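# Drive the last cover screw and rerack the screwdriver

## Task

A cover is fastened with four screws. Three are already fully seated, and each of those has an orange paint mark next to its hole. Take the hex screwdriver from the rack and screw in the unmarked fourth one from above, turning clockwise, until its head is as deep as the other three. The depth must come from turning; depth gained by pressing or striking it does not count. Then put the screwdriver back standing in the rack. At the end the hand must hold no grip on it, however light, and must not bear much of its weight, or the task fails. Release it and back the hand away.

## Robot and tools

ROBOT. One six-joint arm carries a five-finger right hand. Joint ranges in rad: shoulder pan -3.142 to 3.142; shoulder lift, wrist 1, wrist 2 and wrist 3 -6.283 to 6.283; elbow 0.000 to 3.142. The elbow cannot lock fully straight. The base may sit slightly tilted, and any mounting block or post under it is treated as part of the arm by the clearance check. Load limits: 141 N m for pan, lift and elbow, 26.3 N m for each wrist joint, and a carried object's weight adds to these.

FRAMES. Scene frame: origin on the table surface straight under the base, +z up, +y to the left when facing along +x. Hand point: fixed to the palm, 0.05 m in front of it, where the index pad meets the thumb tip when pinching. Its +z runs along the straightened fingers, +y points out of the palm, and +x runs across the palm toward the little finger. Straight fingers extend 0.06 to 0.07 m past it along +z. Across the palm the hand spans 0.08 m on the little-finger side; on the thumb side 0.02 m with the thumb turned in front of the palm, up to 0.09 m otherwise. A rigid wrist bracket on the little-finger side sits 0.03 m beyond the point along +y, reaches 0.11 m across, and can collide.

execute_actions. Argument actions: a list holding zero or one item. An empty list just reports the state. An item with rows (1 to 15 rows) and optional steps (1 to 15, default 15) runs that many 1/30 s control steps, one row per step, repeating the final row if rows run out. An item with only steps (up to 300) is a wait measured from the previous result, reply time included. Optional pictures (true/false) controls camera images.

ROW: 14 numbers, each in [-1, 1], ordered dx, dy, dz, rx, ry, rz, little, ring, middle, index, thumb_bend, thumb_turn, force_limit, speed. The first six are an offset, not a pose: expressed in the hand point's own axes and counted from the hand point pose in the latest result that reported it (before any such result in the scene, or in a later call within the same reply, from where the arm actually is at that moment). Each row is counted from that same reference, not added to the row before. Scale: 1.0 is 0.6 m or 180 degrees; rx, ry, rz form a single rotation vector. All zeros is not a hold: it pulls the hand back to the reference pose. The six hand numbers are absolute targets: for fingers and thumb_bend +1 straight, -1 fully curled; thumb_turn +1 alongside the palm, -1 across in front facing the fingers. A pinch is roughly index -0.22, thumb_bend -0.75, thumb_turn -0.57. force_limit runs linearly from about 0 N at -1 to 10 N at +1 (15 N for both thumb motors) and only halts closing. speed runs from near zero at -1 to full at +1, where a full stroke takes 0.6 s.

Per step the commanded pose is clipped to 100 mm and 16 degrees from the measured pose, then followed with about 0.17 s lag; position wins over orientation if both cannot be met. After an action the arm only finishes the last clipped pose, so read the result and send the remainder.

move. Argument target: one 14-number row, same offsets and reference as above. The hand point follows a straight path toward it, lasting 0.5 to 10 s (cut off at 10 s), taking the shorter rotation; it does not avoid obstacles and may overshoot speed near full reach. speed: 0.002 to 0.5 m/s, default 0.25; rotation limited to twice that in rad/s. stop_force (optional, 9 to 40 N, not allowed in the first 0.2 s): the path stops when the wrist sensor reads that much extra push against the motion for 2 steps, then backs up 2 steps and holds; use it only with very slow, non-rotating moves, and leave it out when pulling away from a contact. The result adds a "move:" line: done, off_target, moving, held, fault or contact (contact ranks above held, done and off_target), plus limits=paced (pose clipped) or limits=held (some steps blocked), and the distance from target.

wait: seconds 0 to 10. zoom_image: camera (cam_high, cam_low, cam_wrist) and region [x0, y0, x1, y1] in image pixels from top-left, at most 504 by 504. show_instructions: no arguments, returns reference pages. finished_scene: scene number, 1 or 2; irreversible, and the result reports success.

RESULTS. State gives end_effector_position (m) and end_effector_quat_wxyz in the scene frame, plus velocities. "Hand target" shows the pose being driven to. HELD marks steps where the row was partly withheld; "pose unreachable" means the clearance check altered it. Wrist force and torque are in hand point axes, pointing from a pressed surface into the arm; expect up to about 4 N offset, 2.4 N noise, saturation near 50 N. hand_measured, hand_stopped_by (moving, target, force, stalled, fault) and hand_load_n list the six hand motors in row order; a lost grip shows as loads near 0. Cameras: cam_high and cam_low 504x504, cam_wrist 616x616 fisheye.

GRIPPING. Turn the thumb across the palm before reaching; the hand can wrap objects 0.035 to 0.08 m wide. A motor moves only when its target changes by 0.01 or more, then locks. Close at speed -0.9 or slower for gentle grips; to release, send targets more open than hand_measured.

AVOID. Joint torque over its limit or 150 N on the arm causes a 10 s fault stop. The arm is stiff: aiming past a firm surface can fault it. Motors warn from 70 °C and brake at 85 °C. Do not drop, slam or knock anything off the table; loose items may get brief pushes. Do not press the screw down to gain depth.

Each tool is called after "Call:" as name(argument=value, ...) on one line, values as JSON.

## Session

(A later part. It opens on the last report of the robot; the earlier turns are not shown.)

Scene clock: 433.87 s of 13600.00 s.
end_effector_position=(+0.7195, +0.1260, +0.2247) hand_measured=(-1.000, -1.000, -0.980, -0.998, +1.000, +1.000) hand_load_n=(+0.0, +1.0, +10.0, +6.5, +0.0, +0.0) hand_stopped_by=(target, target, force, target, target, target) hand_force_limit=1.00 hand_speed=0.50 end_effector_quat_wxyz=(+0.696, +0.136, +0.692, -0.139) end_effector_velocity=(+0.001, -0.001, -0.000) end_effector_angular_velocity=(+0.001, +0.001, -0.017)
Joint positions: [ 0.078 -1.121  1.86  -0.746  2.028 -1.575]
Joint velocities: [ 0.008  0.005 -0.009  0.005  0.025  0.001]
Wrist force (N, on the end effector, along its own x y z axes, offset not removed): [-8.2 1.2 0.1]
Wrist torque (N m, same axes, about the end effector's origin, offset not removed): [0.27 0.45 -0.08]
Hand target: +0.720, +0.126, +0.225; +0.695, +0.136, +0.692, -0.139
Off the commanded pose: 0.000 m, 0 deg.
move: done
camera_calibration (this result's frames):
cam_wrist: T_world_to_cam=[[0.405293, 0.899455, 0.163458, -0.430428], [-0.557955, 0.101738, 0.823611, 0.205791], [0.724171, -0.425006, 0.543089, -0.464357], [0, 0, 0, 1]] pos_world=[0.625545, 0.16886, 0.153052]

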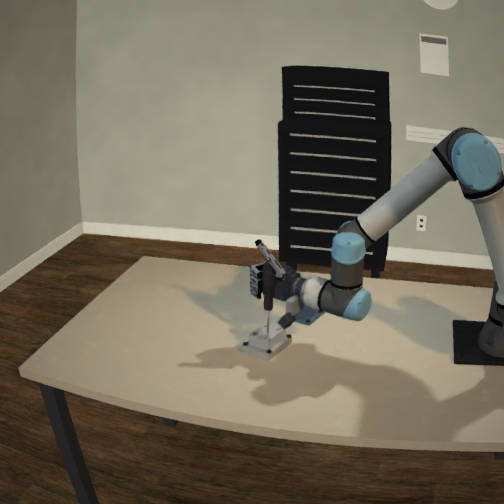

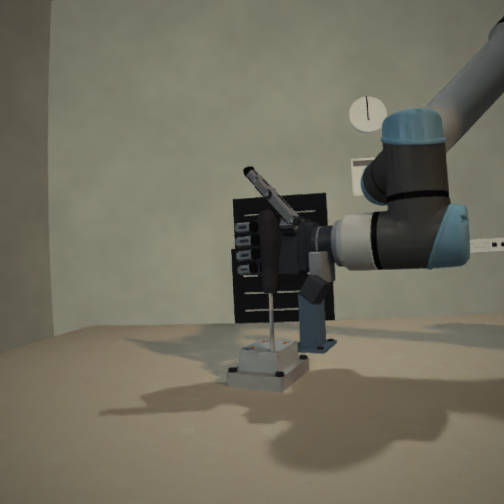

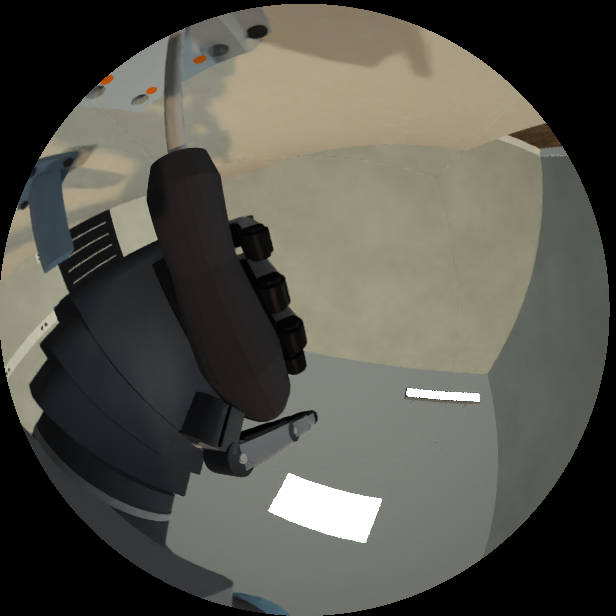

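Call:
execute_actions(actions=[])

Call:
move(target=[-0.0002,0.0403,-0.036,-0.1667,0,0,-0.9,-0.9,-0.88,-0.9,1,1,1,0.6], speed=0.35)

Call:
move(target=[0,0.0398,-0.0367,-0.1667,0,0,-0.9,-0.9,-0.88,-0.9,1,1,1,0.6], speed=0.35)

Call:
execute_actions(actions=[{"rows":[[0,0,0,0,0,0,-1,-1,-1,-1,1,1,1,0.5]],"steps":15}], pictures=false)

Call:
move(target=[0.0002,-0.0528,0.0118,0.1667,0,0,-1,-1,-1,-1,1,1,1,0.5], speed=0.35)

Call:
move(target=[0.0001,-0.0526,0.0118,0.1667,0,0,-1,-1,-1,-1,1,1,1,0.5], speed=0.35)

Call:
zoom_image(camera="cam_low", region=[220,260,330,370])

Scene clock: 437.70 s of 13600.00 s.
end_effector_position=(+0.7196, +0.1258, +0.2247) hand_measured=(-1.000, -1.000, -0.980, -0.998, +1.000, +1.000) hand_load_n=(+0.0, +0.5, +10.0, +6.5, +0.0, +0.0) hand_stopped_by=(target, target, force, target, target, target) hand_force_limit=1.00 hand_speed=0.50 end_effector_quat_wxyz=(+0.695, +0.136, +0.692, -0.139) end_effector_velocity=(-0.000, +0.000, -0.000) end_effector_angular_velocity=(+0.000, +0.000, -0.001)
Joint positions: [ 0.079 -1.12   1.859 -0.746  2.032 -1.575]
Joint velocities: [ 0.001 -0.     0.     0.     0.001  0.   ]
Wrist force (N, on the end effector, along its own x y z axes, offset not removed): [-8.8 2.3 1.2]
Wrist torque (N m, same axes, about the end effector's origin, offset not removed): [0.36 0.58 -0.20]
Hand target: +0.720, +0.126, +0.225; +0.695, +0.136, +0.692, -0.139
Off the commanded pose: 0.000 m, 0 deg.
Steps of this call (steps 1 to 90: nothing new was sent; then 0.83 s passed at rest). Readings (end_effector_position | what the end effector reports):
1: (+0.7195, +0.1259, +0.2247) | hand_measured=(-1.000, -1.000, -0.980, -0.998, +1.000, +1.000) hand_load_n=(+0.0, +0.5, +10.0, +6.5, +0.0, +0.0) hand_stopped_by=(target, target, force, target, target, target) hand_force_limit=1.00 hand_speed=0.50
2: (+0.7195, +0.1259, +0.2247) | hand_measured=(-1.000, -1.000, -0.980, -0.998, +1.000, +1.000) hand_load_n=(+0.0, +0.5, +10.0, +6.5, +0.0, +0.0) hand_stopped_by=(target, target, force, target, target, target) hand_force_limit=1.00 hand_speed=0.50
4: (+0.7196, +0.1259, +0.2247) | hand_measured=(-1.000, -1.000, -0.980, -0.998, +1.000, +1.000) hand_load_n=(+0.0, +0.5, +10.0, +6.5, +0.0, +0.0) hand_stopped_by=(target, target, force, target, target, target) hand_force_limit=1.00 hand_speed=0.50
8: (+0.7196, +0.1259, +0.2247) | hand_measured=(-1.000, -1.000, -0.980, -0.998, +1.000, +1.000) hand_load_n=(+0.0, +0.5, +10.0, +6.5, +0.0, +0.0) hand_stopped_by=(target, target, force, target, target, target) hand_force_limit=1.00 hand_speed=0.50
90: the state above
camera_calibration (this result's frames):
cam_wrist: T_world_to_cam=[[0.407401, 0.898482, 0.163569, -0.431795], [-0.557692, 0.102932, 0.823641, 0.205515], [0.72319, -0.426773, 0.54301, -0.463562], [0, 0, 0, 1]] pos_world=[0.625772, 0.16897, 0.153076]

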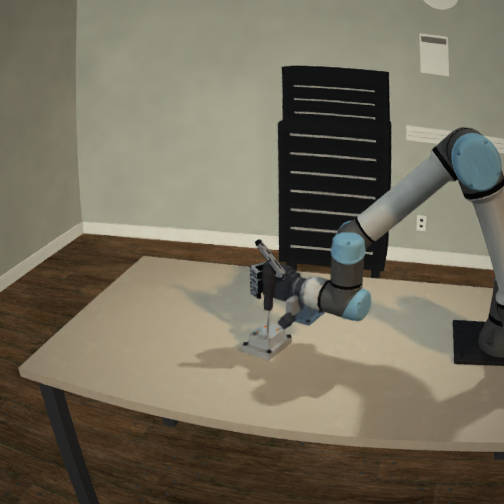

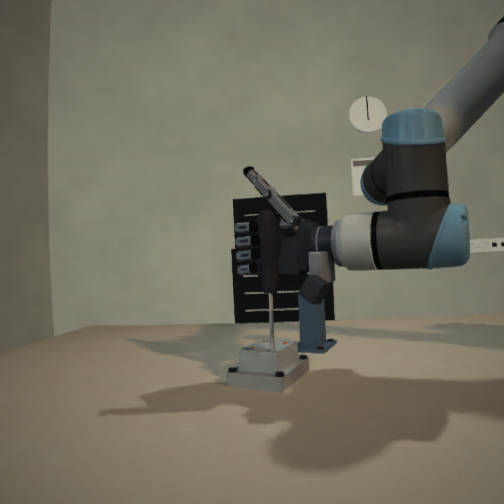

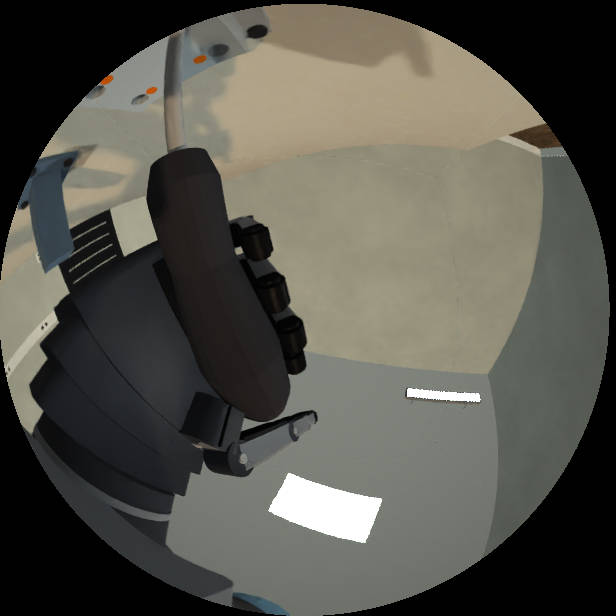

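Scene clock: 439.10 s of 13600.00 s.
end_effector_position=(+0.7087, +0.1563, +0.2245) hand_measured=(-0.900, -0.900, -0.880, -0.900, +1.000, +1.000) hand_load_n=(+0.0, +0.0, +0.0, +0.0, +0.0, +0.0) hand_stopped_by=(target, target, target, target, target, target) hand_force_limit=1.00 hand_speed=0.60 end_effector_quat_wxyz=(+0.707, -0.047, +0.704, +0.044) end_effector_velocity=(+0.001, +0.001, +0.001) end_effector_angular_velocity=(-0.001, -0.001, +0.018)
Joint positions: [-0.14  -1.161  1.923 -0.766  1.292 -1.574]
Joint velocities: [-0.007  0.003 -0.006  0.002 -0.024 -0.001]
Wrist force (N, on the end effector, along its own x y z axes, offset not removed): [-1.7 1.3 0.2]
Wrist torque (N m, same axes, about the end effector's origin, offset not removed): [0.30 0.19 -0.09]
Hand target: +0.709, +0.156, +0.225; +0.707, -0.048, +0.704, +0.044
Off the commanded pose: 0.000 m, 0 deg.
move: done
camera_calibration (this result's frames):
cam_wrist: T_world_to_cam=[[-0.0938885, 0.982488, 0.160943, -0.111942], [-0.532946, -0.186143, 0.825421, 0.223661], [0.840924, -0.00827634, 0.54109, -0.591047], [0, 0, 0, 1]] pos_world=[0.605715, 0.146723, 0.153211]

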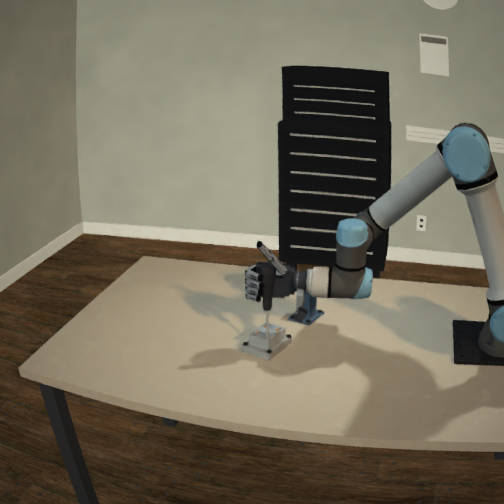

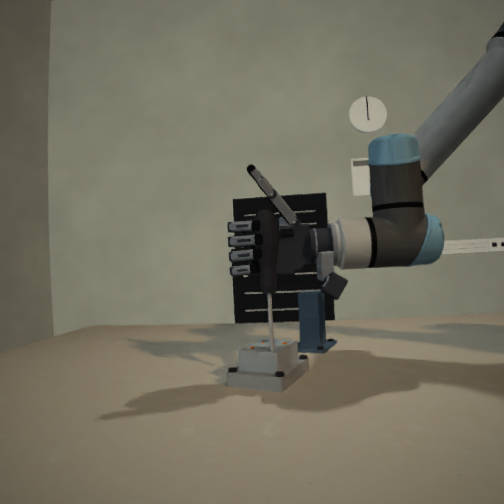

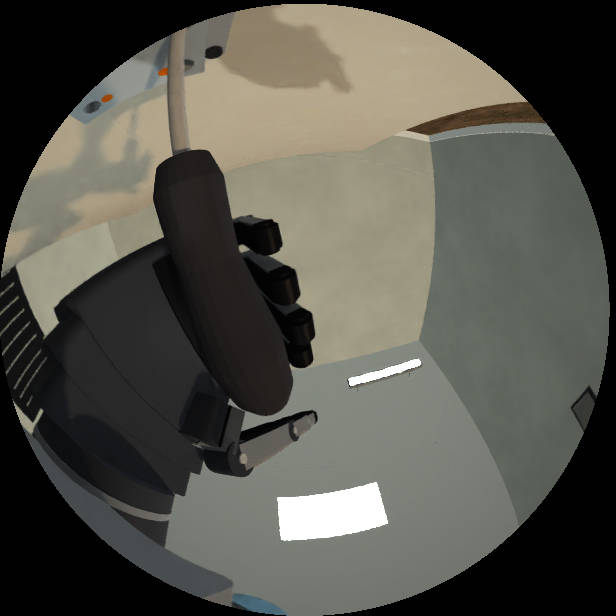

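Scene clock: 440.50 s of 13600.00 s.
end_effector_position=(+0.6837, +0.1769, +0.2242) hand_measured=(-0.900, -0.900, -0.880, -0.900, +1.000, +1.000) hand_load_n=(+0.0, +0.0, +0.0, +0.0, +0.0, +0.0) hand_stopped_by=(target, target, target, target, target, target) hand_force_limit=1.00 hand_speed=0.60 end_effector_quat_wxyz=(+0.671, -0.228, +0.669, +0.224) end_effector_velocity=(+0.000, +0.001, +0.000) end_effector_angular_velocity=(-0.002, +0.000, +0.016)
Joint positions: [-0.292 -1.069  1.771 -0.704  0.618 -1.575]
Joint velocities: [-0.001  0.006 -0.012  0.008 -0.017 -0.003]
Wrist force (N, on the end effector, along its own x y z axes, offset not removed): [-0.8 2.1 2.5]
Wrist torque (N m, same axes, about the end effector's origin, offset not removed): [0.27 -0.01 0.02]
Hand target: +0.684, +0.177, +0.224; +0.670, -0.229, +0.669, +0.224
Off the commanded pose: 0.000 m, 0 deg.
move: done
camera_calibration (this result's frames):
cam_wrist: T_world_to_cam=[[-0.570598, 0.805486, 0.160033, 0.222935], [-0.367475, -0.424703, 0.827399, 0.143053], [0.734425, 0.413305, 0.538331, -0.570847], [0, 0, 0, 1]] pos_world=[0.599019, 0.117118, 0.153265]

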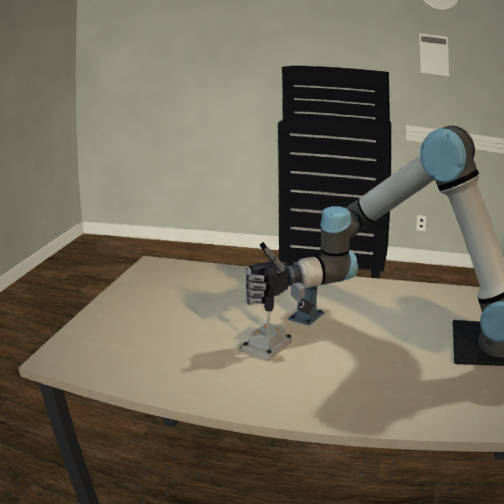

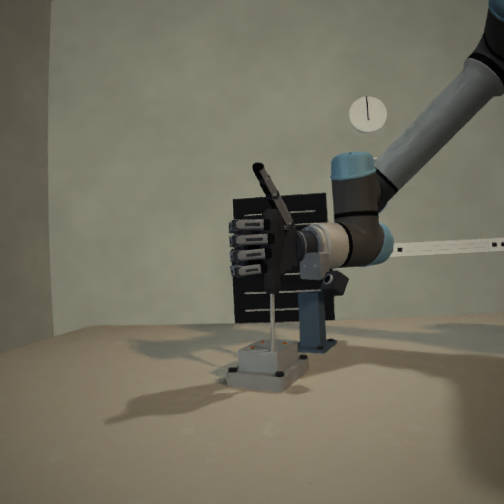

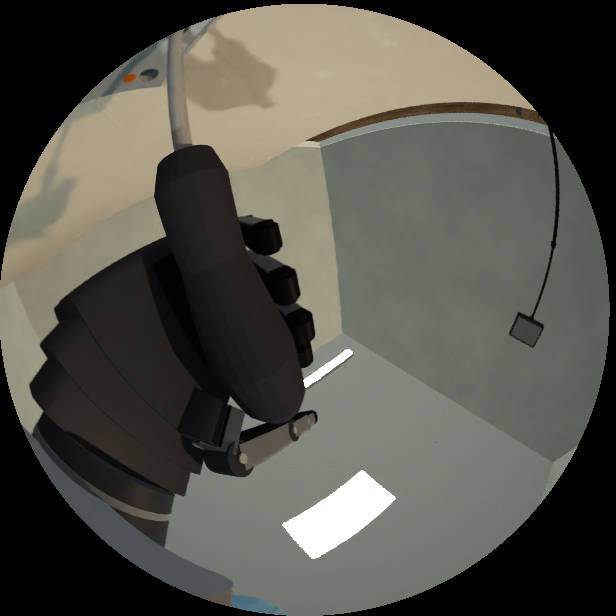

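Scene clock: 441.00 s of 13600.00 s.
end_effector_position=(+0.6838, +0.1769, +0.2243) hand_measured=(-1.000, -0.998, -0.944, -0.982, +1.000, +1.000) hand_load_n=(+0.0, +8.0, +10.0, +11.0, +0.0, -0.5) hand_stopped_by=(target, target, force, force, target, target) hand_force_limit=1.00 hand_speed=0.50 end_effector_quat_wxyz=(+0.671, -0.228, +0.669, +0.224) end_effector_velocity=(+0.000, -0.000, -0.000) end_effector_angular_velocity=(+0.000, +0.000, -0.001)
Joint positions: [-0.292 -1.069  1.77  -0.704  0.618 -1.575]
Joint velocities: [ 0.    -0.     0.001 -0.     0.001  0.   ]
Wrist force (N, on the end effector, along its own x y z axes, offset not removed): [-1.1 3.6 4.4]
Wrist torque (N m, same axes, about the end effector's origin, offset not removed): [0.23 -0.44 0.43]
Hand target: +0.684, +0.177, +0.224; +0.671, -0.228, +0.669, +0.224
Off the commanded pose: 0.000 m, 0 deg.
Steps of this call (steps 1 to 15: all 15 steps of this action). Readings (end_effector_position | what the end effector reports):
1: (+0.6837, +0.1769, +0.2242) | hand_measured=(-0.900, -0.900, -0.880, -0.900, +1.000, +1.000) hand_load_n=(+0.0, +0.0, +0.0, +0.0, +0.0, +0.0) hand_stopped_by=(moving, moving, moving, moving, target, target) hand_force_limit=1.00 hand_speed=0.50
2: (+0.6837, +0.1770, +0.2242) | hand_measured=(-0.900, -0.900, -0.880, -0.900, +1.000, +1.000) hand_load_n=(+0.0, +0.0, +0.0, +0.0, +0.0, +0.0) hand_stopped_by=(moving, moving, moving, moving, target, target) hand_force_limit=1.00 hand_speed=0.50
4: (+0.6837, +0.1770, +0.2242) | hand_measured=(-0.974, -0.974, -0.946, -0.972, +1.000, +1.000) hand_load_n=(+0.0, +1.5, +12.5, +9.0, +0.0, -0.5) hand_stopped_by=(moving, moving, force, moving, target, target) hand_force_limit=1.00 hand_speed=0.50
8: (+0.6838, +0.1769, +0.2242) | hand_measured=(-1.000, -0.998, -0.944, -0.982, +1.000, +1.000) hand_load_n=(+0.0, +8.0, +10.0, +11.0, +0.0, -0.5) hand_stopped_by=(target, target, force, force, target, target) hand_force_limit=1.00 hand_speed=0.50
15: the state above

Scene clock: 442.63 s of 13600.00 s.
end_effector_position=(+0.7085, +0.1561, +0.2244) hand_measured=(-1.000, -0.996, -0.944, -0.982, +1.000, +1.000) hand_load_n=(+0.0, +8.0, +10.5, +11.0, +0.0, -0.5) hand_stopped_by=(target, target, force, force, target, target) hand_force_limit=1.00 hand_speed=0.50 end_effector_quat_wxyz=(+0.707, -0.047, +0.704, +0.044) end_effector_velocity=(+0.001, -0.000, +0.000) end_effector_angular_velocity=(+0.001, -0.001, -0.018)
Joint positions: [-0.14  -1.161  1.924 -0.767  1.291 -1.574]
Joint velocities: [ 0.009  0.001 -0.001 -0.001  0.027  0.001]
Wrist force (N, on the end effector, along its own x y z axes, offset not removed): [-3.6 5.1 2.6]
Wrist torque (N m, same axes, about the end effector's origin, offset not removed): [0.38 -0.44 0.57]
Hand target: +0.709, +0.156, +0.224; +0.707, -0.047, +0.704, +0.043
Off the commanded pose: 0.000 m, 0 deg.
move: done
camera_calibration (this result's frames):
cam_wrist: T_world_to_cam=[[-0.0940591, 0.982466, 0.160976, -0.111647], [-0.533098, -0.186261, 0.825296, 0.223723], [0.840809, -0.00818942, 0.541271, -0.590749], [0, 0, 0, 1]] pos_world=[0.605472, 0.146522, 0.15309]

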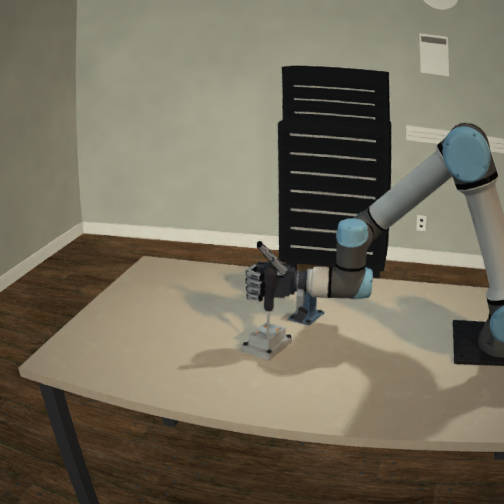

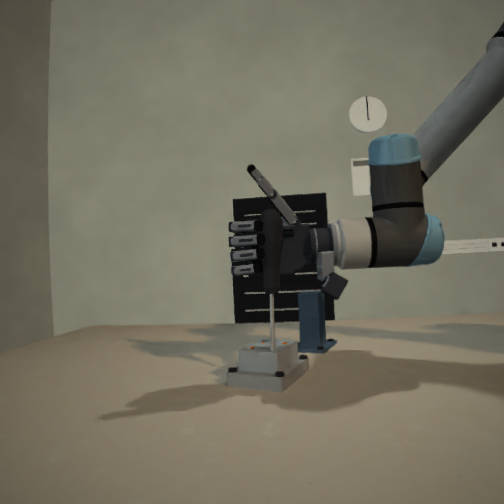

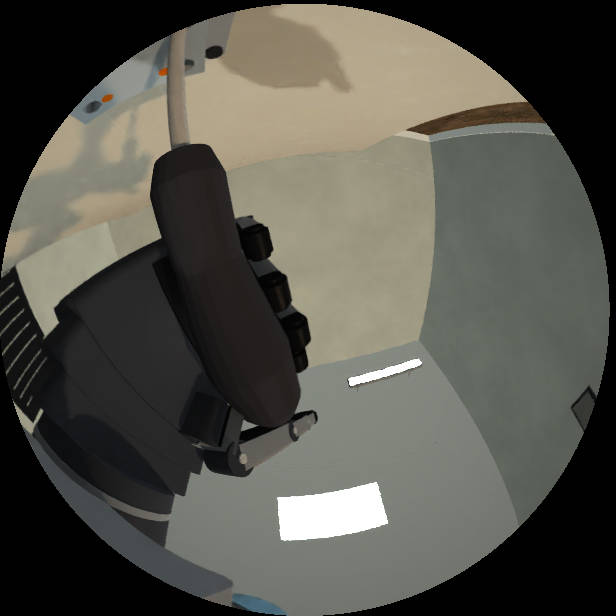

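Scene clock: 444.03 s of 13600.00 s.
end_effector_position=(+0.7195, +0.1259, +0.2246) hand_measured=(-1.000, -0.996, -0.944, -0.982, +1.000, +1.000) hand_load_n=(+0.0, +7.0, +10.0, +11.5, +0.0, +0.0) hand_stopped_by=(target, target, force, force, target, target) hand_force_limit=1.00 hand_speed=0.50 end_effector_quat_wxyz=(+0.695, +0.136, +0.692, -0.139) end_effector_velocity=(+0.001, -0.001, +0.001) end_effector_angular_velocity=(+0.001, -0.001, -0.019)
Joint positions: [ 0.079 -1.12   1.86  -0.746  2.031 -1.575]
Joint velocities: [ 0.007  0.005 -0.009  0.004  0.026  0.001]
Wrist force (N, on the end effector, along its own x y z axes, offset not removed): [-7.7 5.5 2.8]
Wrist torque (N m, same axes, about the end effector's origin, offset not removed): [0.59 0.19 0.34]
Hand target: +0.720, +0.126, +0.225; +0.695, +0.137, +0.691, -0.140
Off the commanded pose: 0.000 m, 0 deg.
move: done
camera_calibration (this result's frames):
cam_wrist: T_world_to_cam=[[0.407163, 0.898574, 0.163654, -0.431627], [-0.557916, 0.102822, 0.823503, 0.205738], [0.723152, -0.426605, 0.543194, -0.463491], [0, 0, 0, 1]] pos_world=[0.625701, 0.168966, 0.152977]

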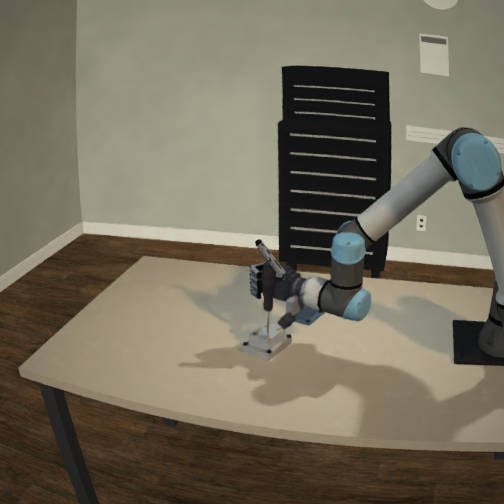

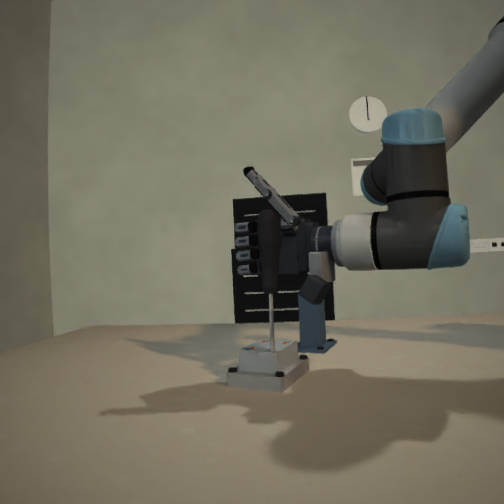

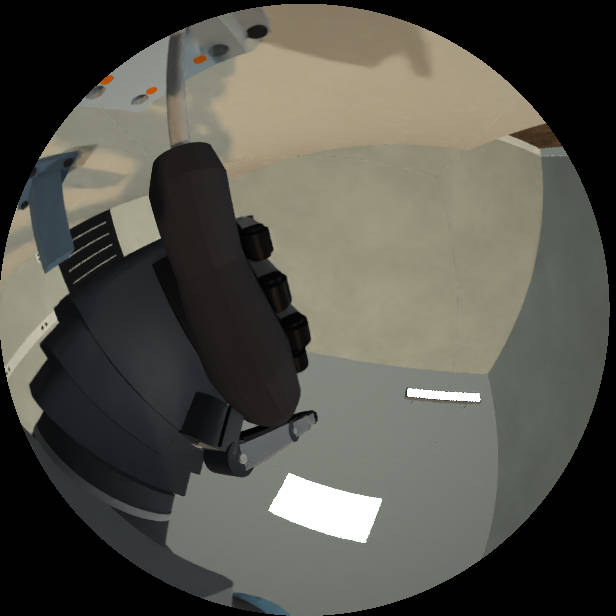

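Region (220, 260, 330, 370) of cam_low's 504x504 image, scaled by 4.582, with more detail than that image has.

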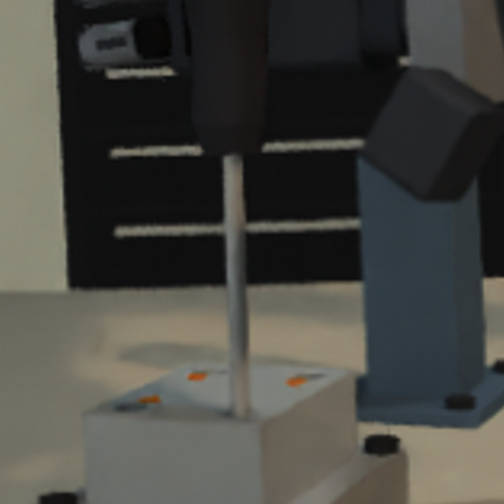

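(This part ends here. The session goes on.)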